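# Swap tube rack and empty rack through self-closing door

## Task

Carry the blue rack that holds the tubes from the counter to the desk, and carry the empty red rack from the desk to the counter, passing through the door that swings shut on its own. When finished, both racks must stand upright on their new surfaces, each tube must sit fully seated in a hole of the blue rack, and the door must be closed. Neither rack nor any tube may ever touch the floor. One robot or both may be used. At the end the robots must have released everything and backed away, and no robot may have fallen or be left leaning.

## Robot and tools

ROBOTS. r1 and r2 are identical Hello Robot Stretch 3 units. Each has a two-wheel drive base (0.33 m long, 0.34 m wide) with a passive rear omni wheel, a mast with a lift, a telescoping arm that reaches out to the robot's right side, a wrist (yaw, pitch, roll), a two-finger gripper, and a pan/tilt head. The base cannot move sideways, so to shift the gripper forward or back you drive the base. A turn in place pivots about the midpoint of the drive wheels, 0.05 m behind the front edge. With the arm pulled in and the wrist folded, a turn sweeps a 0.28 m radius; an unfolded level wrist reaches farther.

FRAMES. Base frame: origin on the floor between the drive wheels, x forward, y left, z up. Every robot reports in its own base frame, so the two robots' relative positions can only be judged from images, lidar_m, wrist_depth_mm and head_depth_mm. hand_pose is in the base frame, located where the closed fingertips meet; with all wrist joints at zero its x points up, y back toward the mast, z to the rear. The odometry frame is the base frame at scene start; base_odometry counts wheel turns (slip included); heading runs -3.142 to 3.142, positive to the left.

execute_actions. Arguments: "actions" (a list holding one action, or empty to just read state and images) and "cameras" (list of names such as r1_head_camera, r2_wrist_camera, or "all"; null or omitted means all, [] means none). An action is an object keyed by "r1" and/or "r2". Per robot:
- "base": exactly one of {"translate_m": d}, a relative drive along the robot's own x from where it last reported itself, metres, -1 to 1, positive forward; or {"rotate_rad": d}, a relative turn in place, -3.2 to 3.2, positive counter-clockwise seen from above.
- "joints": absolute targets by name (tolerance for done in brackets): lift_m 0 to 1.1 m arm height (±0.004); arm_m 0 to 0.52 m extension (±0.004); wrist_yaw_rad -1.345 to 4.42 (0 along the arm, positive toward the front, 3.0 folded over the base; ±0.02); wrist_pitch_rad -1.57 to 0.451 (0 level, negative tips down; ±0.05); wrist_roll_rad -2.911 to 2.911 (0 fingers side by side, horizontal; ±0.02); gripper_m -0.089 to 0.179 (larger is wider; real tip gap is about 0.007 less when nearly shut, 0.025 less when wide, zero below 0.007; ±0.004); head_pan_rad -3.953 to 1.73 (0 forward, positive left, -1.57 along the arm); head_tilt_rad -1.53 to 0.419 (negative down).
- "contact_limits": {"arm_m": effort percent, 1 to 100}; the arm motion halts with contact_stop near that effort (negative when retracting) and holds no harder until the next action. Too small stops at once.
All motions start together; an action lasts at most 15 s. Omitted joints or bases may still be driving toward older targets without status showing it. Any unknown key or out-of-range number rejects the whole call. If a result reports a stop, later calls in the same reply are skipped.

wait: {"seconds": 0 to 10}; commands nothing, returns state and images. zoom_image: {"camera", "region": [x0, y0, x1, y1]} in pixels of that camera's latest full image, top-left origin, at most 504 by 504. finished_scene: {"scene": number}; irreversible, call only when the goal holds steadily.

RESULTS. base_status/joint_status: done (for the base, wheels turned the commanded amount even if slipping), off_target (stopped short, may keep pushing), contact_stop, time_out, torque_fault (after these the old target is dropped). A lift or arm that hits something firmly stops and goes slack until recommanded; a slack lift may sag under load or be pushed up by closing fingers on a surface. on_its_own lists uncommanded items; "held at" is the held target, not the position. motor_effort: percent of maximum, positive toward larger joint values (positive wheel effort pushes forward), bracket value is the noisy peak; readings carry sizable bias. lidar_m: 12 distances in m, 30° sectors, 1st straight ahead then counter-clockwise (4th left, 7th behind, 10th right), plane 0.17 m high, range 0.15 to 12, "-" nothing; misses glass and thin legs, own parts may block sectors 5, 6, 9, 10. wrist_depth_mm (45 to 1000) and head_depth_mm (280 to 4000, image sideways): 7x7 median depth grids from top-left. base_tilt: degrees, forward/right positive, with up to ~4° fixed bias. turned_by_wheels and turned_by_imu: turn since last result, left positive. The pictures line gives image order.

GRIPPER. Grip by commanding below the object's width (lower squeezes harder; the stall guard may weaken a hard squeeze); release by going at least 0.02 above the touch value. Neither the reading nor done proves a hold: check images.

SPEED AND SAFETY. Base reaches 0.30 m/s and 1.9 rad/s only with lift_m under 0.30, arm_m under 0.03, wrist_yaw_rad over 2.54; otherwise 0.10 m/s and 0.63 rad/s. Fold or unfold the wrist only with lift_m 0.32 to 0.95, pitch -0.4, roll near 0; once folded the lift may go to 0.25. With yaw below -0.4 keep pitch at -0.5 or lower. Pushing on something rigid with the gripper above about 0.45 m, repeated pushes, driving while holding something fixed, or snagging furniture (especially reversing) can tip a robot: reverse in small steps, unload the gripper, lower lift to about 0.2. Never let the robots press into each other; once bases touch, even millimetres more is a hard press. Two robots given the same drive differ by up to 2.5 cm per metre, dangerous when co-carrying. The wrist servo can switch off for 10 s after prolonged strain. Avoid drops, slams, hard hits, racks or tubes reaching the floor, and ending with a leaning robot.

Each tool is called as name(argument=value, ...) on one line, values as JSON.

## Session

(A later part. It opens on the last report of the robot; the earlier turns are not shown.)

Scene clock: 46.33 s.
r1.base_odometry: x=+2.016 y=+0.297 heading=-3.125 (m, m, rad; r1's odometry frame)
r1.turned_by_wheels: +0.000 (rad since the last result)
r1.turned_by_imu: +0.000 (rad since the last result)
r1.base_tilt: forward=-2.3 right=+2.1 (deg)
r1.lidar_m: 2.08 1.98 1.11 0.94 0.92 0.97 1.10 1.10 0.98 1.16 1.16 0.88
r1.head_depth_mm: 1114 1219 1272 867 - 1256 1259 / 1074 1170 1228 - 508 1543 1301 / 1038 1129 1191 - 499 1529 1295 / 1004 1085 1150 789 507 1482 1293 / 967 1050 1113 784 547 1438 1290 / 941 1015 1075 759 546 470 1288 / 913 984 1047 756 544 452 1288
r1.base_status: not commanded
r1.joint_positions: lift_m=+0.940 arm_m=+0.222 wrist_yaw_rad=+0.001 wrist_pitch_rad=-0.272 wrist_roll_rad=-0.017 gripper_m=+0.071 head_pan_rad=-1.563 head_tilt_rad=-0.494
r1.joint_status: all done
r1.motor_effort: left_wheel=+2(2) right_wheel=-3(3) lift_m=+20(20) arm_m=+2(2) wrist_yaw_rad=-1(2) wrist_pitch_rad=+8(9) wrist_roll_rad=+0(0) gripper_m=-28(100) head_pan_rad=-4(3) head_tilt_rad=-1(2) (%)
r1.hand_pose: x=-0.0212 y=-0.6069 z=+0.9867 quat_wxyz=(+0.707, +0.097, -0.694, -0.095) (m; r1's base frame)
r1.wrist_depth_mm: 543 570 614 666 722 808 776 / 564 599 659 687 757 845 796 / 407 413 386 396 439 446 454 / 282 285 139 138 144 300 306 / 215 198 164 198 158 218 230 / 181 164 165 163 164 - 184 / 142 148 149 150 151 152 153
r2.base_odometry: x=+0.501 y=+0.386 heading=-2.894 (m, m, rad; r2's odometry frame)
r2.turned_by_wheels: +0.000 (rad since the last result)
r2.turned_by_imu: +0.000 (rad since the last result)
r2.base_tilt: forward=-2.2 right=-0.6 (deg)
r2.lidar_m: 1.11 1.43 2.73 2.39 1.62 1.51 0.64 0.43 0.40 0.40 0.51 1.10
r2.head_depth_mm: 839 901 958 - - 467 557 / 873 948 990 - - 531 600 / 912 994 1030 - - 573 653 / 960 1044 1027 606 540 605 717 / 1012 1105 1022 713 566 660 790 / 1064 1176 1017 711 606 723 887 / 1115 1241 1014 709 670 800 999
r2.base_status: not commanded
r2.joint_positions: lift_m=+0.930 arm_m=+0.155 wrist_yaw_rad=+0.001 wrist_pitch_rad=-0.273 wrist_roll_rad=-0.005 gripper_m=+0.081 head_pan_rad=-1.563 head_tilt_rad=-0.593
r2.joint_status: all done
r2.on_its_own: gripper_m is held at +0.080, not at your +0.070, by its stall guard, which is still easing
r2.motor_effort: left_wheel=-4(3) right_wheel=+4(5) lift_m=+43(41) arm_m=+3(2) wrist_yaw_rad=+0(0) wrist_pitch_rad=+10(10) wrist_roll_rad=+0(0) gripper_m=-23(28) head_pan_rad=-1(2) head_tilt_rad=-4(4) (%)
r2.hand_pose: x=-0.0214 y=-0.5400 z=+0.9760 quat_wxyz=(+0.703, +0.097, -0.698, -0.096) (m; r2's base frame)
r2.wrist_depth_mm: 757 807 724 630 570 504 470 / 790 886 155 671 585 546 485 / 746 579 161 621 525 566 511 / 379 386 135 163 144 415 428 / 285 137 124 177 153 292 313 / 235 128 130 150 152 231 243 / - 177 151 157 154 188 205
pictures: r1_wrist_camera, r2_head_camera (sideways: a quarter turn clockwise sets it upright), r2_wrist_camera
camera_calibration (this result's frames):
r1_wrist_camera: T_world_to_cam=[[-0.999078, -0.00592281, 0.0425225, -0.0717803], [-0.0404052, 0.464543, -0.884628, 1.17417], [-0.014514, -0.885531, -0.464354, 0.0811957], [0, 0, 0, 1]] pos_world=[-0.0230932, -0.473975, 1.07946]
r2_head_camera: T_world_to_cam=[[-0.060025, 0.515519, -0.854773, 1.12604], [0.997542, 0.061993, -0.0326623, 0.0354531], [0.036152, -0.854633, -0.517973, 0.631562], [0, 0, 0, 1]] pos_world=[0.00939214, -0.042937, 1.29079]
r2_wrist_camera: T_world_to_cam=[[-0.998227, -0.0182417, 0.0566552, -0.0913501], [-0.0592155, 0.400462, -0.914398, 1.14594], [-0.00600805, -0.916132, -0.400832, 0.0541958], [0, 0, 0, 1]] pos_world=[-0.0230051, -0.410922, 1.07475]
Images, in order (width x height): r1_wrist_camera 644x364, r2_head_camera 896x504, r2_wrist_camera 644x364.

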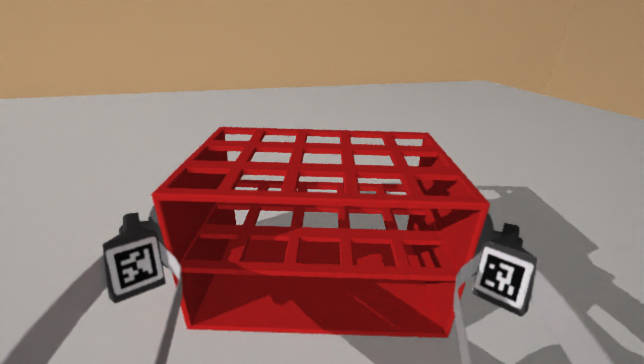

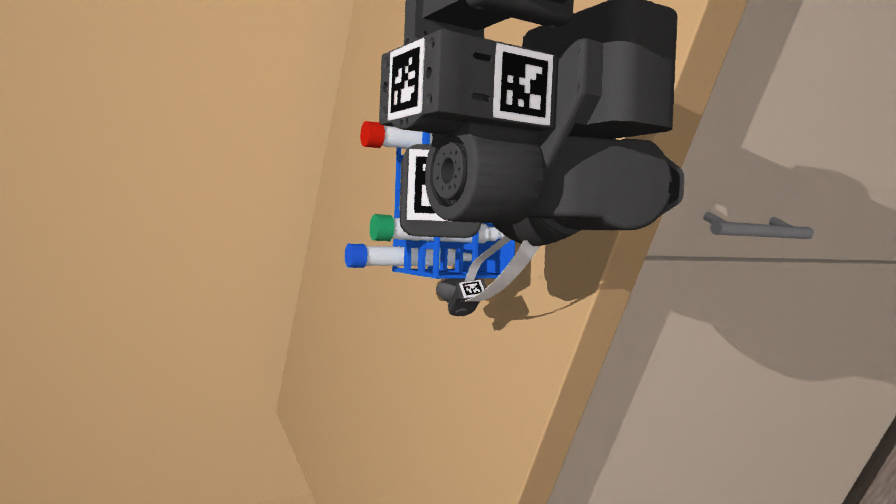

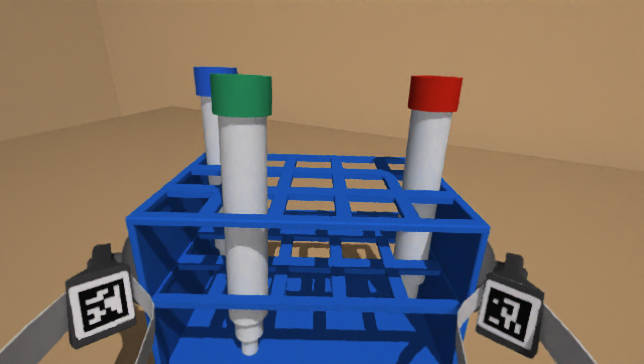

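execute_actions(actions=[{"r1":{"joints":{"gripper_m":0.088,"lift_m":0.98}},"r2":{"joints":{"gripper_m":0.088,"lift_m":0.99}}}], cameras=[])

execute_actions(actions=[{"r1":{"joints":{"arm_m":0,"head_pan_rad":1.0,"head_tilt_rad":-0.7}},"r2":{"joints":{"arm_m":0,"head_pan_rad":1.7}}}])

Scene clock: 47.93 s.
r1.base_odometry: x=+2.016 y=+0.297 heading=-3.125 (m, m, rad; r1's odometry frame)
r1.turned_by_wheels: +0.000 (rad since the last result)
r1.turned_by_imu: +0.000 (rad since the last result)
r1.base_tilt: forward=-2.3 right=+2.2 (deg)
r1.lidar_m: 2.09 1.98 1.11 0.95 0.92 0.97 1.10 1.10 0.99 1.17 1.16 0.89
r1.head_depth_mm: 1116 1222 1304 - 550 1256 1262 / 1073 1171 1255 - 527 1546 1298 / 1036 1131 1201 - 526 1535 1298 / 1001 1086 1153 628 526 1485 1296 / 973 1049 1113 720 546 1440 1292 / 939 1015 1076 760 545 469 1288 / 914 980 1053 759 544 452 1283
r1.base_status: not commanded
r1.joint_positions: lift_m=+0.980 arm_m=+0.222 wrist_yaw_rad=+0.001 wrist_pitch_rad=-0.273 wrist_roll_rad=-0.017 gripper_m=+0.092 head_pan_rad=-1.563 head_tilt_rad=-0.494
r1.joint_status: all done
r1.motor_effort: left_wheel=+3(3) right_wheel=-3(3) lift_m=+24(26) arm_m=+2(3) wrist_yaw_rad=-1(1) wrist_pitch_rad=+9(9) wrist_roll_rad=+0(0) gripper_m=-20(43) head_pan_rad=-3(3) head_tilt_rad=-1(2) (%)
r1.hand_pose: x=-0.0212 y=-0.6068 z=+1.0262 quat_wxyz=(+0.707, +0.098, -0.694, -0.095) (m; r1's base frame)
r1.wrist_depth_mm: 540 576 616 669 736 799 792 / 578 614 664 715 795 847 804 / 520 526 537 548 564 569 721 / 360 363 147 139 143 387 392 / 278 262 164 179 159 286 294 / 234 211 162 163 164 - 236 / 184 191 180 182 159 196 197
r2.base_odometry: x=+0.501 y=+0.386 heading=-2.894 (m, m, rad; r2's odometry frame)
r2.turned_by_wheels: +0.000 (rad since the last result)
r2.turned_by_imu: +0.000 (rad since the last result)
r2.base_tilt: forward=-2.2 right=-0.5 (deg)
r2.lidar_m: 1.12 1.43 2.73 2.39 1.62 1.51 0.64 0.43 0.40 0.40 0.51 1.10
r2.head_depth_mm: 833 904 - - 526 474 557 / 873 946 - - 533 495 601 / 912 995 1052 - 517 563 655 / 960 1050 913 633 549 604 715 / 1010 1102 1020 711 567 661 791 / 1063 1175 1022 708 604 725 882 / 1124 1251 1021 708 671 805 1002
r2.base_status: not commanded
r2.joint_positions: lift_m=+0.990 arm_m=+0.155 wrist_yaw_rad=+0.001 wrist_pitch_rad=-0.274 wrist_roll_rad=-0.005 gripper_m=+0.092 head_pan_rad=-1.563 head_tilt_rad=-0.593
r2.joint_status: gripper_m off_target (ended at +0.092, target +0.088); the others done
r2.motor_effort: left_wheel=-3(2) right_wheel=+5(4) lift_m=+43(47) arm_m=+2(2) wrist_yaw_rad=+0(0) wrist_pitch_rad=+10(10) wrist_roll_rad=+0(0) gripper_m=-20(21) head_pan_rad=-3(2) head_tilt_rad=-4(3) (%)
r2.hand_pose: x=-0.0214 y=-0.5399 z=+1.0358 quat_wxyz=(+0.703, +0.097, -0.698, -0.096) (m; r2's base frame)
r2.wrist_depth_mm: 779 845 721 629 575 507 470 / 796 879 160 677 585 536 480 / 811 923 161 719 592 560 517 / 513 527 135 165 145 557 532 / 385 136 125 177 153 399 423 / 317 128 130 149 152 316 335 / 249 244 151 157 153 253 281
pictures: none
No camera images: the call's "cameras" was empty. Leave "cameras" out to get every camera's image.

Scene clock: 50.80 s.
r1.base_odometry: x=+2.016 y=+0.297 heading=-3.125 (m, m, rad; r1's odometry frame)
r1.turned_by_wheels: +0.000 (rad since the last result)
r1.turned_by_imu: +0.001 (rad since the last result)
r1.base_tilt: forward=-2.4 right=+2.1 (deg)
r1.lidar_m: 2.09 1.98 1.11 0.94 0.92 0.97 1.10 1.10 0.99 1.16 1.16 0.89
r1.head_depth_mm: 1914 2297 2584 2069 1647 1365 1165 / 1579 1854 2226 2059 1639 1365 1167 / 1359 1546 1808 1977 1630 1367 1163 / 1186 1333 1515 1755 1644 1361 1166 / 1055 1167 1306 1477 1585 1365 1167 / 943 1034 1154 1323 1501 1360 1164 / 896 997 1103 1218 1357 1360 1161
r1.base_status: not commanded
r1.joint_positions: lift_m=+0.980 arm_m=+0.000 wrist_yaw_rad=+0.001 wrist_pitch_rad=-0.274 wrist_roll_rad=-0.017 gripper_m=+0.092 head_pan_rad=+0.993 head_tilt_rad=-0.691
r1.joint_status: all done
r1.motor_effort: left_wheel=+2(3) right_wheel=-3(3) lift_m=+24(24) arm_m=-4(2) wrist_yaw_rad=-1(1) wrist_pitch_rad=+9(9) wrist_roll_rad=+0(0) gripper_m=-20(20) head_pan_rad=+4(47) head_tilt_rad=-3(14) (%)
r1.hand_pose: x=-0.0213 y=-0.3855 z=+1.0261 quat_wxyz=(+0.707, +0.098, -0.694, -0.096) (m; r1's base frame)
r1.wrist_depth_mm: 691 756 804 859 932 - 837 / 721 776 845 879 955 - 846 / 527 531 540 556 564 576 598 / 365 369 147 139 143 388 397 / 279 263 164 178 159 296 300 / 233 212 162 163 164 - 895 / 185 192 195 - 159 - 916
r2.base_odometry: x=+0.501 y=+0.386 heading=-2.894 (m, m, rad; r2's odometry frame)
r2.turned_by_wheels: +0.000 (rad since the last result)
r2.turned_by_imu: +0.000 (rad since the last result)
r2.base_tilt: forward=-2.3 right=-0.4 (deg)
r2.lidar_m: 1.12 1.43 2.73 2.39 1.61 1.51 0.64 0.43 0.40 0.40 0.51 1.10
r2.head_depth_mm: 2378 2567 2751 2425 1855 1512 1279 / 2514 2694 2933 2458 1859 1521 1278 / 2606 2846 3085 2427 1868 1502 1270 / 2283 2525 2794 2428 1850 1506 1264 / 2022 2182 2470 2411 1878 1470 1273 / 1804 1952 - - - - - / 1650 1800 - - - - -
r2.base_status: not commanded
r2.joint_positions: lift_m=+0.990 arm_m=+0.001 wrist_yaw_rad=+0.000 wrist_pitch_rad=-0.274 wrist_roll_rad=-0.005 gripper_m=+0.095 head_pan_rad=+1.693 head_tilt_rad=-0.593
r2.joint_status: all done
r2.on_its_own: gripper_m is held at +0.094, not at your +0.088, by its stall guard, which is not easing now
r2.motor_effort: left_wheel=-3(3) right_wheel=+5(5) lift_m=+43(43) arm_m=-5(6) wrist_yaw_rad=-1(1) wrist_pitch_rad=+10(10) wrist_roll_rad=+0(0) gripper_m=-19(20) head_pan_rad=+2(30) head_tilt_rad=-4(4) (%)
r2.hand_pose: x=-0.0214 y=-0.3857 z=+1.0358 quat_wxyz=(+0.703, +0.097, -0.698, -0.097) (m; r2's base frame)
r2.wrist_depth_mm: 854 951 881 775 703 627 574 / 817 - 160 801 705 660 595 / 844 949 162 846 722 694 621 / 527 525 135 164 145 580 596 / 386 137 124 177 153 401 425 / 347 128 130 149 152 317 332 / 461 293 150 157 154 256 280
pictures: r1_head_camera (sideways: a quarter turn clockwise sets it upright), r1_nav_camera (sideways: a quarter turn counterclockwise sets it upright), r1_wrist_camera, r2_head_camera (sideways: a quarter turn clockwise sets it upright), r2_nav_camera (sideways: a quarter turn counterclockwise sets it upright), r2_wrist_camera
camera_calibration (this result's frames):
r1_head_camera: T_world_to_cam=[[-0.327385, -0.505179, -0.798507, 1.05807], [-0.84416, 0.536045, 0.0069713, 0.00254974], [0.424514, 0.67635, -0.601945, 0.736837], [0, 0, 0, 1]] pos_world=[0.0357498, 0.0347864, 1.28839]
r1_nav_camera: T_world_to_cam=[[0.360704, 0.560073, 0.745796, -0.939183], [0.823644, -0.566462, 0.027042, 0.0170212], [0.43761, 0.604516, -0.665626, 0.825176], [0, 0, 0, 1]] pos_world=[-0.0363576, 0.0368204, 1.24924]
r1_wrist_camera: T_world_to_cam=[[-0.999079, -0.00577509, 0.0425162, -0.0721309], [-0.0403088, 0.465888, -0.883925, 1.10593], [-0.0147031, -0.884825, -0.465692, 0.297203], [0, 0, 0, 1]] pos_world=[-0.0231159, -0.252684, 1.11903]
r2_head_camera: T_world_to_cam=[[0.118404, -0.505315, -0.854773, 1.12495], [-0.983971, -0.17531, -0.0326623, 0.0475403], [-0.133346, 0.84494, -0.517973, 0.632596], [0, 0, 0, 1]] pos_world=[-0.00206552, 0.0422818, 1.29079]
r2_nav_camera: T_world_to_cam=[[-0.00989336, 0.581319, 0.813616, -1.01201], [0.993052, 0.101127, -0.060179, 0.120936], [-0.117262, 0.807367, -0.57828, 0.709129], [0, 0, 0, 1]] pos_world=[-0.0469538, 0.00354478, 1.24074]
r2_wrist_camera: T_world_to_cam=[[-0.998231, -0.0180769, 0.0566407, -0.091896], [-0.0591311, 0.401218, -0.914072, 1.13879], [-0.00620166, -0.915804, -0.401578, 0.220451], [0, 0, 0, 1]] pos_world=[-0.0230286, -0.256673, 1.13467]
Images, in order (width x height): r1_head_camera 896x504, r1_nav_camera 672x504, r1_wrist_camera 644x364, r2_head_camera 896x504, r2_nav_camera 672x504, r2_wrist_camera 644x364.

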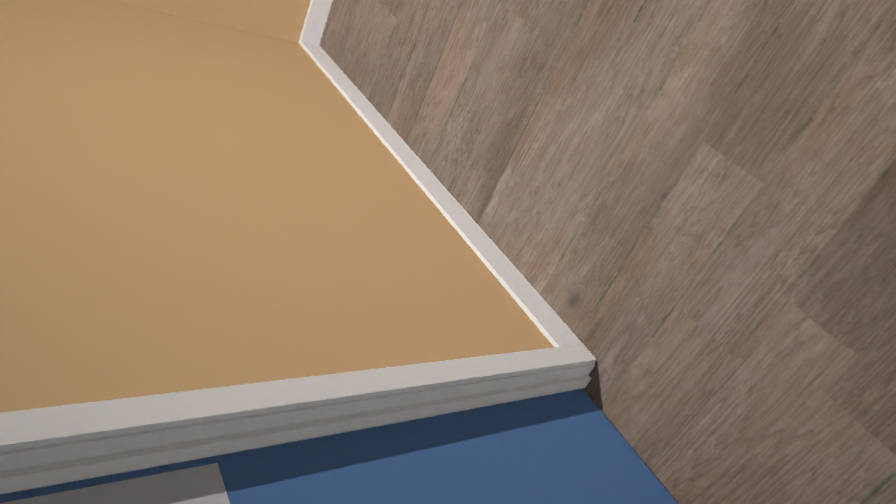

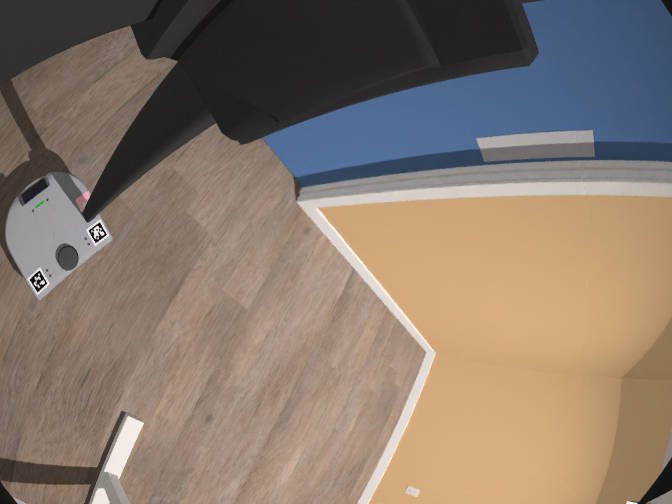

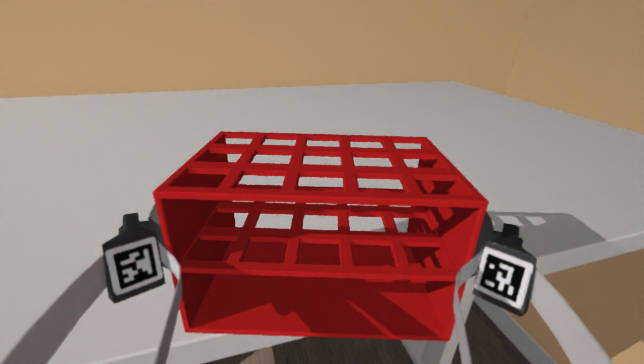

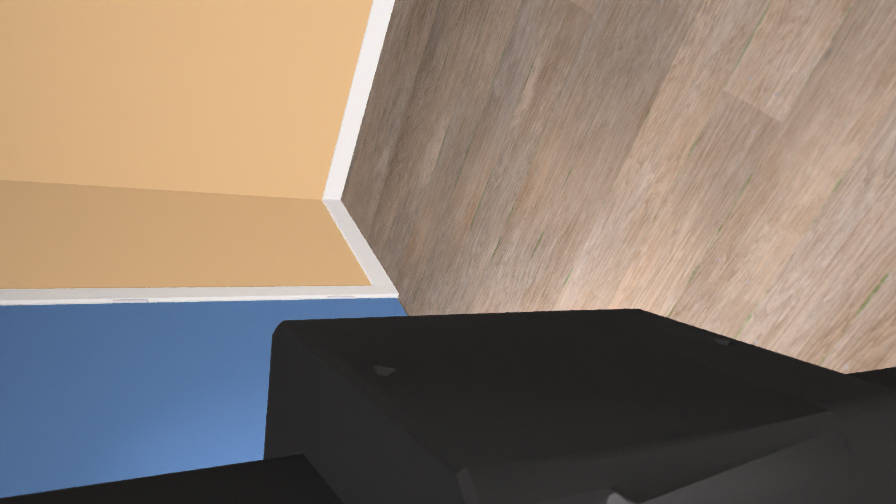

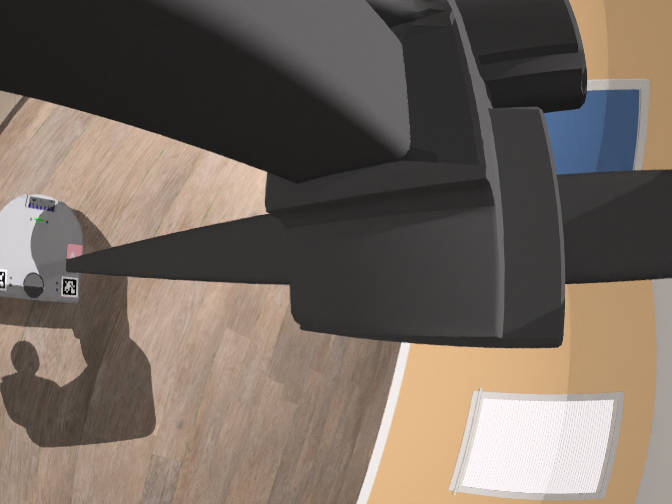

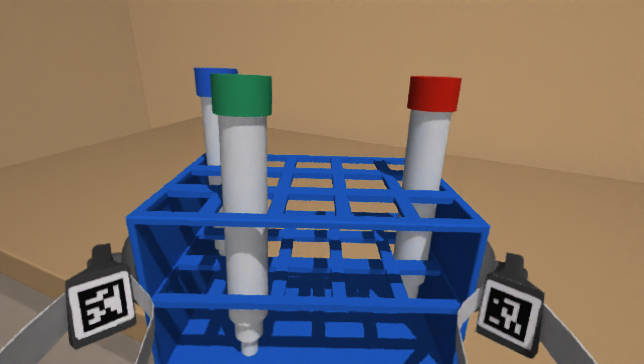

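execute_actions(actions=[{"r1":{"base":{"rotate_rad":1.89},"joints":{"head_pan_rad":0,"head_tilt_rad":-0.8}},"r2":{"base":{"rotate_rad":1.05},"joints":{"head_pan_rad":0.6}}}], cameras=["r1_head_camera","r1_nav_camera","r2_nav_camera"])

Scene clock: 55.27 s.
r1.base_odometry: x=+2.016 y=+0.297 heading=-1.235 (m, m, rad; r1's odometry frame)
r1.turned_by_wheels: +1.890 (rad since the last result)
r1.turned_by_imu: +1.906 (rad since the last result)
r1.base_tilt: forward=-2.4 right=+2.1 (deg)
r1.lidar_m: 0.94 0.92 1.14 1.10 1.01 0.99 1.16 0.88 1.65 2.68 1.24 0.98
r1.head_depth_mm: 775 881 1026 1220 1446 1295 1131 / 775 885 1025 1222 1446 1296 1129 / 775 881 1024 1218 1446 1293 1127 / 776 884 1025 1219 1444 1290 1122 / 775 884 1024 1219 1437 1291 1126 / 777 884 1024 1220 1407 1289 1123 / 775 865 969 1125 1384 1288 1122
r1.base_status: done
r1.joint_positions: lift_m=+0.980 arm_m=+0.000 wrist_yaw_rad=+0.001 wrist_pitch_rad=-0.274 wrist_roll_rad=-0.017 gripper_m=+0.095 head_pan_rad=+0.007 head_tilt_rad=-0.790
r1.joint_status: all done
r1.on_its_own: gripper_m is held at +0.094, not at your +0.088, by its stall guard, which is not easing now
r1.motor_effort: left_wheel=-1(4) right_wheel=+3(6) lift_m=+24(24) arm_m=-4(4) wrist_yaw_rad=-1(2) wrist_pitch_rad=+9(9) wrist_roll_rad=+0(0) gripper_m=-18(20) head_pan_rad=-4(45) head_tilt_rad=-3(12) (%)
r1.hand_pose: x=-0.0213 y=-0.3855 z=+1.0261 quat_wxyz=(+0.707, +0.098, -0.694, -0.096) (m; r1's base frame)
r1.wrist_depth_mm: - - - - - - - / - - - - - - - / - - - - - - - / - - 147 139 143 - 443 / - - 164 179 160 - - / 998 - 162 163 163 - - / - - - - 158 - -
r2.base_odometry: x=+0.501 y=+0.386 heading=-1.844 (m, m, rad; r2's odometry frame)
r2.turned_by_wheels: +1.050 (rad since the last result)
r2.turned_by_imu: +1.054 (rad since the last result)
r2.base_tilt: forward=-2.3 right=-0.5 (deg)
r2.lidar_m: 2.73 2.38 1.62 1.51 0.64 0.43 0.40 0.40 0.51 1.10 1.12 1.43
r2.head_depth_mm: 2347 2506 2750 2412 1862 1524 1270 / 2439 2650 2900 2464 1870 1510 1273 / 2553 2846 3032 2368 1859 1500 1269 / 2417 2648 2953 2424 1865 1510 1262 / 2136 2305 2536 2396 1867 1511 1271 / 1878 2033 2187 2314 1858 1502 1263 / 1695 1804 1919 2095 1838 1493 1261
r2.base_status: done
r2.joint_positions: lift_m=+0.990 arm_m=+0.001 wrist_yaw_rad=+0.000 wrist_pitch_rad=-0.274 wrist_roll_rad=-0.005 gripper_m=+0.095 head_pan_rad=+0.607 head_tilt_rad=-0.593
r2.joint_status: all done
r2.on_its_own: gripper_m is held at +0.094, not at your +0.088, by its stall guard, which is not easing now
r2.motor_effort: left_wheel=-3(9) right_wheel=+4(9) lift_m=+42(43) arm_m=-4(4) wrist_yaw_rad=+0(0) wrist_pitch_rad=+11(10) wrist_roll_rad=+0(0) gripper_m=-20(19) head_pan_rad=-2(29) head_tilt_rad=-4(4) (%)
r2.hand_pose: x=-0.0214 y=-0.3857 z=+1.0358 quat_wxyz=(+0.703, +0.097, -0.698, -0.097) (m; r2's base frame)
r2.wrist_depth_mm: 715 739 737 768 769 794 798 / 771 808 161 806 839 869 875 / 800 811 162 853 866 915 913 / 854 863 135 164 145 572 579 / 911 136 124 176 154 444 425 / - 128 130 150 152 410 358 / - - 151 158 154 566 351
pictures: r1_head_camera (sideways: a quarter turn clockwise sets it upright), r1_nav_camera (sideways: a quarter turn counterclockwise sets it upright), r2_nav_camera (sideways: a quarter turn counterclockwise sets it upright)
camera_calibration (this result's frames):
r1_head_camera: T_world_to_cam=[[-0.677636, -0.00658561, -0.735368, 0.977906], [-0.0185445, 0.999795, 0.00813494, -0.00400049], [0.735164, 0.0191496, -0.677619, 0.83338], [0, 0, 0, 1]] pos_world=[0.0499196, -0.00551909, 1.28387]
r1_nav_camera: T_world_to_cam=[[0.7363, 0.00908364, 0.676595, -0.851291], [-0.0146163, -0.999463, 0.0293244, 0.0191667], [0.676498, -0.0314809, -0.735772, 0.914951], [0, 0, 0, 1]] pos_world=[0.00812304, 0.0556927, 1.24861]
r2_nav_camera: T_world_to_cam=[[0.509628, 0.279866, 0.813606, -1.01517], [0.55258, -0.831285, -0.0601786, 0.123622], [0.659496, 0.480251, -0.578294, 0.704409], [0, 0, 0, 1]] pos_world=[-0.0155076, 0.0485836, 1.24074]
Images, in order (width x height): r1_head_camera 896x504, r1_nav_camera 672x504, r2_nav_camera 672x504.

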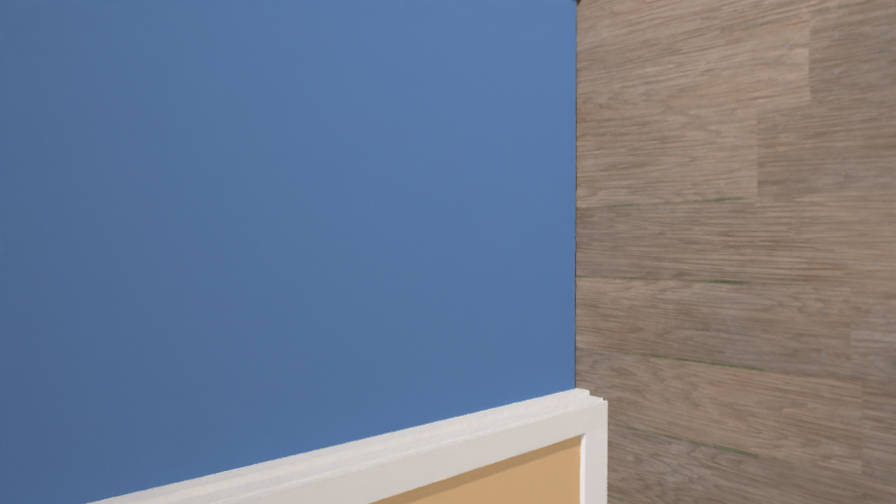

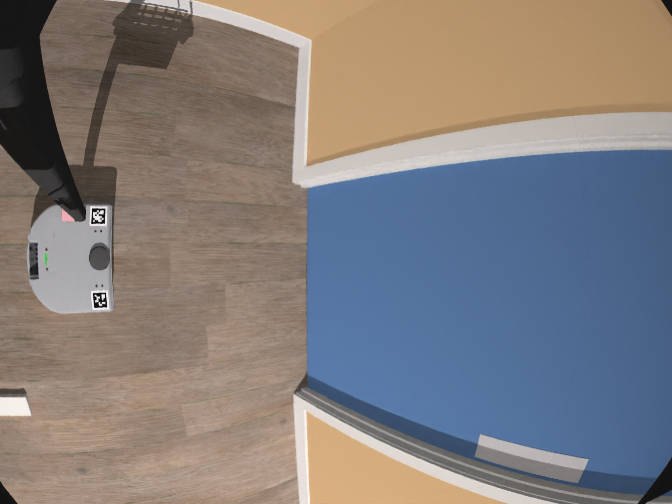

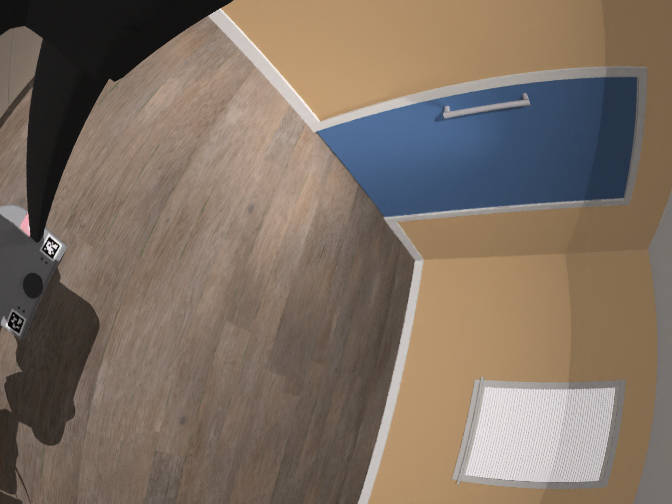

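execute_actions(actions=[{"r1":{"base":{"rotate_rad":-0.05}},"r2":{"base":{"rotate_rad":1.2},"joints":{"head_pan_rad":-0.6}}}], cameras=[])

execute_actions(actions=[{"r1":{"base":{"translate_m":0.78},"joints":{"head_pan_rad":-0.8,"head_tilt_rad":-1.0}},"r2":{"base":{"translate_m":0.6},"joints":{"wrist_yaw_rad":1.57}}}], cameras=["r1_nav_camera","r1_wrist_camera","r2_nav_camera","r2_wrist_camera"])

Scene clock: 59.17 s.
r1.base_odometry: x=+2.016 y=+0.297 heading=-1.285 (m, m, rad; r1's odometry frame)
r1.turned_by_wheels: -0.050 (rad since the last result)
r1.turned_by_imu: -0.050 (rad since the last result)
r1.base_tilt: forward=-2.4 right=+2.1 (deg)
r1.lidar_m: 0.94 0.92 1.16 1.10 1.12 0.99 1.16 0.88 1.58 2.67 1.30 0.99
r1.head_depth_mm: 787 900 1049 1247 1449 1295 1127 / 784 896 1039 1240 1449 1296 1126 / 780 891 1034 1231 1442 1287 1126 / 776 887 1026 1222 1442 1297 1125 / 773 881 1020 1214 1442 1287 1126 / 768 875 1015 1204 1413 1290 1126 / 765 871 989 1135 1343 1285 1120
r1.base_status: done
r1.joint_positions: lift_m=+0.980 arm_m=+0.000 wrist_yaw_rad=+0.001 wrist_pitch_rad=-0.274 wrist_roll_rad=-0.017 gripper_m=+0.095 head_pan_rad=+0.007 head_tilt_rad=-0.790
r1.joint_status: not commanded
r1.on_its_own: gripper_m is held at +0.094, not at your +0.088, by its stall guard, which is not easing now
r1.motor_effort: left_wheel=+1(3) right_wheel=-2(2) lift_m=+24(24) arm_m=-4(4) wrist_yaw_rad=-1(1) wrist_pitch_rad=+9(9) wrist_roll_rad=+0(0) gripper_m=-18(19) head_pan_rad=-3(3) head_tilt_rad=-3(3) (%)
r1.hand_pose: x=-0.0213 y=-0.3855 z=+1.0261 quat_wxyz=(+0.707, +0.098, -0.694, -0.096) (m; r1's base frame)
r1.wrist_depth_mm: - - - - - - - / - - - - - - - / - - - - - - - / - - 147 140 143 - 420 / - - 164 180 160 - - / - - 162 163 164 - - / - - - - 158 - -
r2.base_odometry: x=+0.501 y=+0.386 heading=-0.644 (m, m, rad; r2's odometry frame)
r2.turned_by_wheels: +1.200 (rad since the last result)
r2.turned_by_imu: +1.205 (rad since the last result)
r2.base_tilt: forward=-2.2 right=-0.5 (deg)
r2.lidar_m: 1.54 1.51 0.54 0.41 0.40 0.42 0.59 1.10 1.16 1.65 2.73 2.03
r2.head_depth_mm: 2321 2508 2717 2423 1877 1528 1268 / 2433 2658 2924 2416 1858 1514 1267 / 2589 2778 3032 2417 1871 1514 1272 / 2451 2649 2921 2426 1831 1495 1272 / 2104 2296 2521 2419 1851 1501 1258 / 1876 2055 2181 2288 1864 1487 1263 / 1687 1783 1928 2081 1840 1508 1251
r2.base_status: done
r2.joint_positions: lift_m=+0.990 arm_m=+0.001 wrist_yaw_rad=+0.000 wrist_pitch_rad=-0.274 wrist_roll_rad=-0.005 gripper_m=+0.095 head_pan_rad=-0.593 head_tilt_rad=-0.593
r2.joint_status: all done
r2.on_its_own: gripper_m is held at +0.094, not at your +0.088, by its stall guard, which is not easing now
r2.motor_effort: left_wheel=-3(9) right_wheel=+4(9) lift_m=+42(43) arm_m=-5(5) wrist_yaw_rad=+0(0) wrist_pitch_rad=+10(10) wrist_roll_rad=+0(0) gripper_m=-19(19) head_pan_rad=-3(28) head_tilt_rad=-4(4) (%)
r2.hand_pose: x=-0.0214 y=-0.3857 z=+1.0358 quat_wxyz=(+0.703, +0.097, -0.698, -0.097) (m; r2's base frame)
r2.wrist_depth_mm: - - - - - 967 785 / - - 160 - - - 813 / - - 162 - - - 803 / - - 135 164 144 - 819 / - 137 124 177 154 - 840 / - 129 129 150 152 939 862 / - - 151 158 154 - 859
pictures: none
No camera images: the call's "cameras" was empty. Leave "cameras" out to get every camera's image.

Scene clock: 67.90 s.
r1.base_odometry: x=+2.236 y=-0.451 heading=-1.285 (m, m, rad; r1's odometry frame)
r1.turned_by_wheels: +0.000 (rad since the last result)
r1.turned_by_imu: +0.002 (rad since the last result)
r1.base_tilt: forward=-2.3 right=+2.1 (deg)
r1.lidar_m: 0.16 0.16 0.21 0.37 1.17 1.54 1.94 1.57 2.63 0.66 0.23 0.17
r1.head_depth_mm: 300 382 563 911 1304 1203 1086 / - 315 411 628 1241 1202 1081 / - - 325 446 713 1185 1115 / - - 297 346 487 827 1095 / - - - 298 369 537 987 / - - - - 309 398 600 / - - - - - 317 431
r1.base_status: done
r1.joint_positions: lift_m=+0.980 arm_m=+0.000 wrist_yaw_rad=+0.001 wrist_pitch_rad=-0.274 wrist_roll_rad=-0.017 gripper_m=+0.095 head_pan_rad=-0.793 head_tilt_rad=-0.987
r1.joint_status: all done
r1.on_its_own: gripper_m is held at +0.094, not at your +0.088, by its stall guard, which is not easing now
r1.motor_effort: left_wheel=+1(5) right_wheel=-2(2) lift_m=+24(24) arm_m=-4(4) wrist_yaw_rad=-1(1) wrist_pitch_rad=+9(9) wrist_roll_rad=+0(0) gripper_m=-18(19) head_pan_rad=-3(40) head_tilt_rad=-4(16) (%)
r1.hand_pose: x=-0.0213 y=-0.3855 z=+1.0261 quat_wxyz=(+0.707, +0.098, -0.694, -0.096) (m; r1's base frame)
r1.wrist_depth_mm: 232 331 386 - - - - / 232 335 404 - - - - / 232 334 420 - - - - / 233 313 147 140 143 - - / 234 278 164 179 160 - - / 223 366 162 163 164 - - / 248 339 548 - 158 - -
r2.base_odometry: x=+0.981 y=+0.026 heading=-0.645 (m, m, rad; r2's odometry frame)
r2.turned_by_wheels: +0.000 (rad since the last result)
r2.turned_by_imu: +0.003 (rad since the last result)
r2.base_tilt: forward=-2.2 right=-0.5 (deg)
r2.lidar_m: 1.00 0.98 1.03 0.70 0.68 0.71 1.00 1.63 1.72 2.47 2.46 1.31
r2.head_depth_mm: 2093 2293 2457 2430 1873 1492 - / 2147 2339 2616 2430 1878 340 1299 / 1835 2045 2320 2323 314 322 1261 / 1562 1715 1897 2143 1746 314 1197 / 1367 1483 1613 1781 1789 320 745 / 1201 1292 1421 1523 1531 311 1209 / 1082 1153 1240 1321 1423 1452 1260
r2.base_status: done
r2.joint_positions: lift_m=+0.990 arm_m=+0.001 wrist_yaw_rad=+1.568 wrist_pitch_rad=-0.274 wrist_roll_rad=-0.005 gripper_m=+0.095 head_pan_rad=-0.593 head_tilt_rad=-0.593
r2.joint_status: all done
r2.on_its_own: gripper_m is held at +0.094, not at your +0.088, by its stall guard, which is not easing now
r2.motor_effort: left_wheel=-3(6) right_wheel=+4(10) lift_m=+44(43) arm_m=-4(5) wrist_yaw_rad=+1(3) wrist_pitch_rad=+11(10) wrist_roll_rad=+0(1) gripper_m=-19(19) head_pan_rad=-2(2) head_tilt_rad=-3(3) (%)
r2.hand_pose: x=+0.2188 y=-0.1462 z=+1.0358 quat_wxyz=(+0.566, +0.562, -0.426, +0.428) (m; r2's base frame)
r2.wrist_depth_mm: 724 770 861 964 - - - / 719 830 159 - - - - / 763 869 161 - - - - / 792 860 135 165 145 - - / 836 137 124 176 153 - - / 903 128 129 150 151 - - / 943 - 150 158 153 - -
pictures: r1_nav_camera (sideways: a quarter turn counterclockwise sets it upright), r1_wrist_camera, r2_nav_camera (sideways: a quarter turn counterclockwise sets it upright), r2_wrist_camera
camera_calibration (this result's frames):
r1_nav_camera: T_world_to_cam=[[0.602593, -0.606336, 0.518882, -0.644997], [-0.722892, -0.690171, 0.0330212, 0.0186824], [0.338095, -0.394994, -0.854208, 1.071], [0, 0, 0, 1]] pos_world=[0.0400752, 0.0448486, 1.24892]
r1_wrist_camera: T_world_to_cam=[[-0.99908, -0.00565672, 0.0425183, -0.0721159], [-0.0402555, 0.465893, -0.883925, 1.10593], [-0.0148089, -0.884823, -0.465692, 0.297212], [0, 0, 0, 1]] pos_world=[-0.0231286, -0.252671, 1.11903]
r2_nav_camera: T_world_to_cam=[[0.445492, -0.373622, 0.813599, -1.01477], [-0.574624, -0.816202, -0.0601784, 0.130498], [0.686545, -0.440705, -0.578303, 0.704256], [0, 0, 0, 1]] pos_world=[0.0435546, 0.0377412, 1.24074]
r2_wrist_camera: T_world_to_cam=[[0.0150967, -0.99828, 0.0566453, -0.212826], [-0.401393, -0.0579372, -0.914072, 1.06466], [0.915781, -0.00893756, -0.401577, 0.372119], [0, 0, 0, 1]] pos_world=[0.0897806, -0.14745, 1.13467]
Images, in order (width x height): r1_nav_camera 672x504, r1_wrist_camera 644x364, r2_nav_camera 672x504, r2_wrist_camera 644x364.

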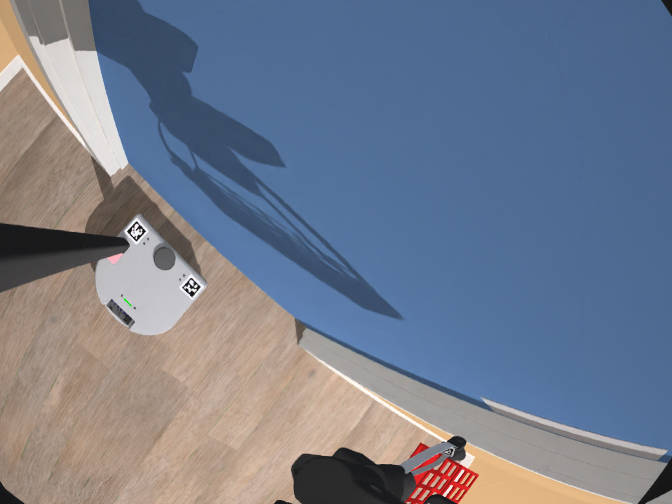

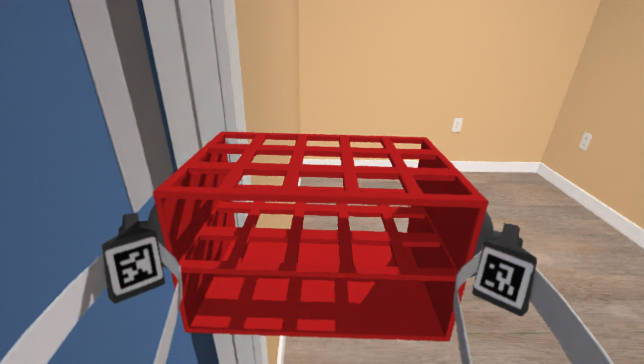

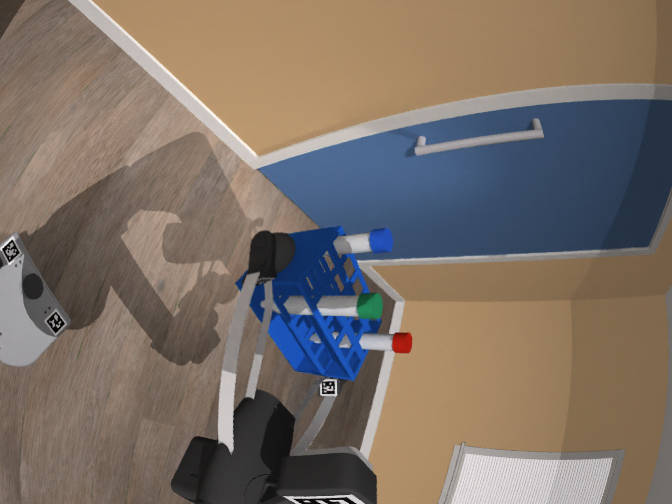

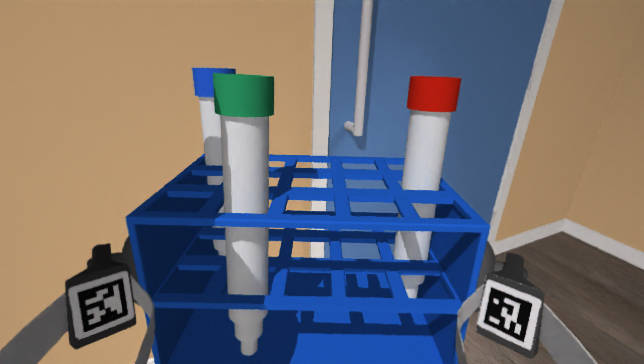

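execute_actions(actions=[{"r1":{"base":{"translate_m":0.06},"joints":{"wrist_yaw_rad":-0.3}}}], cameras=[])

execute_actions(actions=[{"r1":{"base":{"translate_m":0.12}}}], cameras=["r1_nav_camera","r1_wrist_camera","r2_nav_camera"])

Scene clock: 70.60 s.
r1.base_odometry: x=+2.253 y=-0.509 heading=-1.285 (m, m, rad; r1's odometry frame)
r1.turned_by_wheels: +0.000 (rad since the last result)
r1.turned_by_imu: +0.001 (rad since the last result)
r1.base_tilt: forward=-2.3 right=+2.2 (deg)
r1.lidar_m: - - 0.15 0.32 1.17 1.55 2.01 1.63 2.72 0.46 0.15 -
r1.head_depth_mm: - - 325 575 1193 1205 1085 / - - - 361 722 1204 1082 / - - - - 386 973 1115 / - - - - 309 446 1054 / - - - - - 322 534 / - - - - - - 345 / - - - - - - -
r1.base_status: done
r1.joint_positions: lift_m=+0.980 arm_m=+0.000 wrist_yaw_rad=-0.298 wrist_pitch_rad=-0.274 wrist_roll_rad=-0.017 gripper_m=+0.095 head_pan_rad=-0.793 head_tilt_rad=-0.988
r1.joint_status: all done
r1.on_its_own: gripper_m is held at +0.094, not at your +0.088, by its stall guard, which is not easing now
r1.motor_effort: left_wheel=+2(6) right_wheel=-1(3) lift_m=+24(24) arm_m=-4(4) wrist_yaw_rad=-2(2) wrist_pitch_rad=+9(9) wrist_roll_rad=+0(0) gripper_m=-19(19) head_pan_rad=-4(3) head_tilt_rad=-4(4) (%)
r1.hand_pose: x=-0.0919 y=-0.3749 z=+1.0261 quat_wxyz=(+0.684, -0.007, -0.701, -0.200) (m; r1's base frame)
r1.wrist_depth_mm: 306 358 - - - - - / 318 356 - - - - - / 323 377 - - - - - / 308 393 147 139 143 - - / 298 381 165 179 160 - - / 270 475 162 163 164 - - / 297 461 576 - 158 - -
r2.base_odometry: x=+0.981 y=+0.026 heading=-0.645 (m, m, rad; r2's odometry frame)
r2.turned_by_wheels: +0.000 (rad since the last result)
r2.turned_by_imu: +0.000 (rad since the last result)
r2.base_tilt: forward=-2.3 right=-0.5 (deg)
r2.lidar_m: 1.00 0.98 1.03 0.69 0.68 0.71 1.00 1.63 1.72 2.47 2.46 1.32
r2.head_depth_mm: 2106 2273 2468 2423 1866 1489 - / 2174 2364 2621 2432 1886 340 1299 / 1840 2056 2336 2343 314 323 1267 / 1558 1700 1891 2130 1761 313 1184 / 1359 1472 1621 1765 1780 318 749 / 1210 1300 1405 1532 1532 311 1204 / 1087 1153 1229 1331 1448 1469 1249
r2.base_status: not commanded
r2.joint_positions: lift_m=+0.990 arm_m=+0.001 wrist_yaw_rad=+1.568 wrist_pitch_rad=-0.274 wrist_roll_rad=-0.005 gripper_m=+0.095 head_pan_rad=-0.593 head_tilt_rad=-0.593
r2.joint_status: not commanded
r2.on_its_own: gripper_m is held at +0.094, not at your +0.088, by its stall guard, which is not easing now
r2.motor_effort: left_wheel=-4(3) right_wheel=+4(4) lift_m=+43(43) arm_m=-4(5) wrist_yaw_rad=+1(1) wrist_pitch_rad=+11(10) wrist_roll_rad=+0(1) gripper_m=-18(19) head_pan_rad=-3(2) head_tilt_rad=-4(3) (%)
r2.hand_pose: x=+0.2188 y=-0.1462 z=+1.0358 quat_wxyz=(+0.566, +0.562, -0.426, +0.428) (m; r2's base frame)
r2.wrist_depth_mm: 705 777 854 936 - - - / 737 819 159 - - - - / 776 877 162 - - - - / 797 852 135 164 145 - - / 849 136 124 177 154 - - / 894 128 130 150 152 - - / 978 - 151 158 154 - -
pictures: none
No camera images: the call's "cameras" was empty. Leave "cameras" out to get every camera's image.

Scene clock: 73.53 s.
r1.base_odometry: x=+2.287 y=-0.624 heading=-1.285 (m, m, rad; r1's odometry frame)
r1.turned_by_wheels: +0.000 (rad since the last result)
r1.turned_by_imu: +0.125 (rad since the last result)
r1.base_tilt: forward=-2.3 right=+2.1 (deg)
r1.lidar_m: - - 0.15 0.24 1.21 1.75 1.73 2.23 2.69 0.65 0.25 0.15
r1.head_depth_mm: 501 1977 1757 1522 1347 1195 1081 / 340 460 716 1494 1337 1195 1086 / - 323 421 625 1217 1198 1111 / - - 310 389 557 981 1095 / - - - 301 361 501 826 / - - - - 296 340 456 / - - - - - - 322
r1.base_status: done
r1.joint_positions: lift_m=+0.980 arm_m=+0.000 wrist_yaw_rad=-0.300 wrist_pitch_rad=-0.278 wrist_roll_rad=-0.016 gripper_m=+0.095 head_pan_rad=-0.793 head_tilt_rad=-1.000
r1.joint_status: not commanded
r1.on_its_own: gripper_m is held at +0.094, not at your +0.088, by its stall guard, which is not easing now
r1.motor_effort: left_wheel=+1(66) right_wheel=+1(61) lift_m=+22(24) arm_m=-3(4) wrist_yaw_rad=+0(5) wrist_pitch_rad=+10(11) wrist_roll_rad=+0(0) gripper_m=-19(19) head_pan_rad=-3(14) head_tilt_rad=+0(4) (%)
r1.hand_pose: x=-0.0923 y=-0.3743 z=+1.0253 quat_wxyz=(+0.684, -0.006, -0.701, -0.202) (m; r1's base frame)
r1.wrist_depth_mm: - - 348 - - - - / - - 374 - - - - / - - 397 419 - - - / - - 149 154 143 - - / - - 164 179 161 - - / - - 165 164 164 - - / - - 604 157 158 - -
r2.base_odometry: x=+0.981 y=+0.026 heading=-0.645 (m, m, rad; r2's odometry frame)
r2.turned_by_wheels: +0.000 (rad since the last result)
r2.turned_by_imu: +0.000 (rad since the last result)
r2.base_tilt: forward=-2.3 right=-0.6 (deg)
r2.lidar_m: 1.00 0.98 1.03 0.69 0.68 0.71 1.00 1.63 1.73 2.46 2.46 0.97
r2.head_depth_mm: 2116 2299 2475 2401 1877 1499 - / 2149 2355 2573 2466 1883 340 1312 / 1832 2036 2312 2385 314 322 1268 / 1378 1524 1702 1957 1683 314 1183 / 848 930 1045 1203 1186 319 744 / 823 1279 3063 2299 1718 311 1217 / 3023 3148 3147 2385 1770 1457 1266
r2.base_status: not commanded
r2.joint_positions: lift_m=+0.990 arm_m=+0.001 wrist_yaw_rad=+1.568 wrist_pitch_rad=-0.274 wrist_roll_rad=-0.005 gripper_m=+0.095 head_pan_rad=-0.593 head_tilt_rad=-0.593
r2.joint_status: not commanded
r2.on_its_own: gripper_m is held at +0.094, not at your +0.088, by its stall guard, which is not easing now
r2.motor_effort: left_wheel=-4(3) right_wheel=+4(4) lift_m=+43(43) arm_m=-5(4) wrist_yaw_rad=+1(1) wrist_pitch_rad=+11(10) wrist_roll_rad=+0(0) gripper_m=-19(19) head_pan_rad=-3(2) head_tilt_rad=-3(3) (%)
r2.hand_pose: x=+0.2188 y=-0.1462 z=+1.0358 quat_wxyz=(+0.566, +0.562, -0.426, +0.428) (m; r2's base frame)
r2.wrist_depth_mm: 690 776 830 947 827 - - / 741 805 159 - 821 - - / 775 868 161 - 809 - - / 798 888 135 164 145 - - / 836 136 124 177 153 - - / 890 128 130 150 152 - - / 954 - 151 157 154 - -
pictures: r1_nav_camera (sideways: a quarter turn counterclockwise sets it upright), r1_wrist_camera, r2_nav_camera (sideways: a quarter turn counterclockwise sets it upright)
camera_calibration (this result's frames):
r1_nav_camera: T_world_to_cam=[[0.607177, -0.611223, 0.507683, -0.630436], [-0.72272, -0.690342, 0.0332214, 0.0184213], [0.330169, -0.387084, -0.860903, 1.07975], [0, 0, 0, 1]] pos_world=[0.0395991, 0.0453343, 1.24901]
r1_wrist_camera: T_world_to_cam=[[-0.956015, 0.290285, 0.0420699, -0.0277364], [0.100905, 0.460154, -0.882087, 1.10611], [-0.275415, -0.839043, -0.469205, 0.302351], [0, 0, 0, 1]] pos_world=[-0.0548556, -0.247242, 1.11871]
r2_nav_camera: T_world_to_cam=[[0.445491, -0.373622, 0.813599, -1.01477], [-0.574624, -0.816202, -0.0601784, 0.130498], [0.686545, -0.440705, -0.578303, 0.704256], [0, 0, 0, 1]] pos_world=[0.0435546, 0.0377412, 1.24074]
Images, in order (width x height): r1_nav_camera 672x504, r1_wrist_camera 644x364, r2_nav_camera 672x504.

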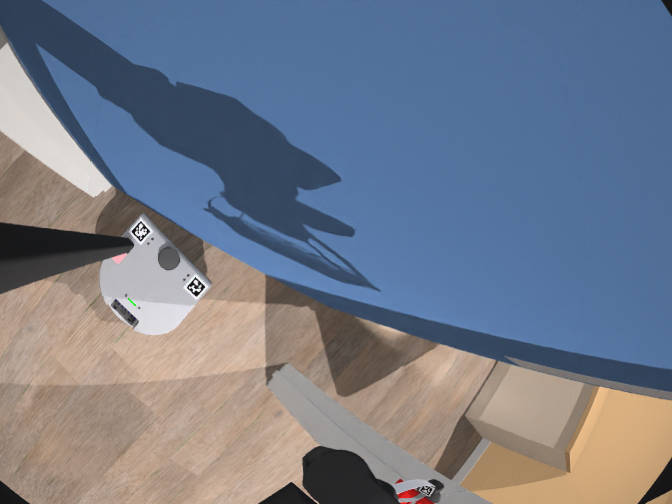

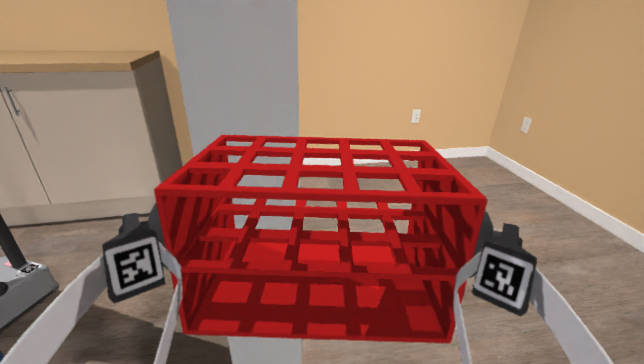

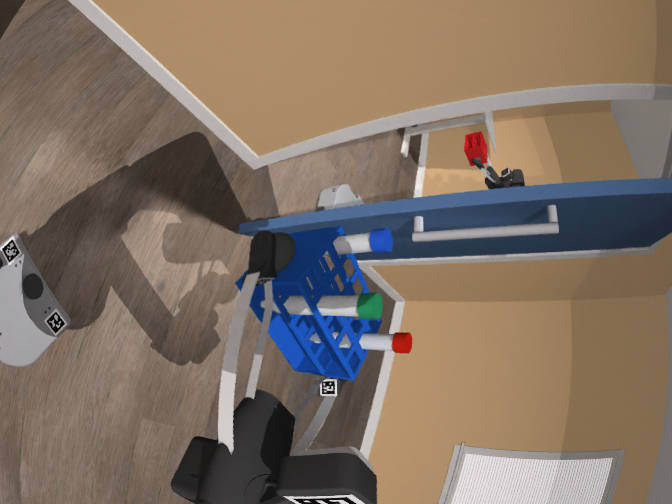

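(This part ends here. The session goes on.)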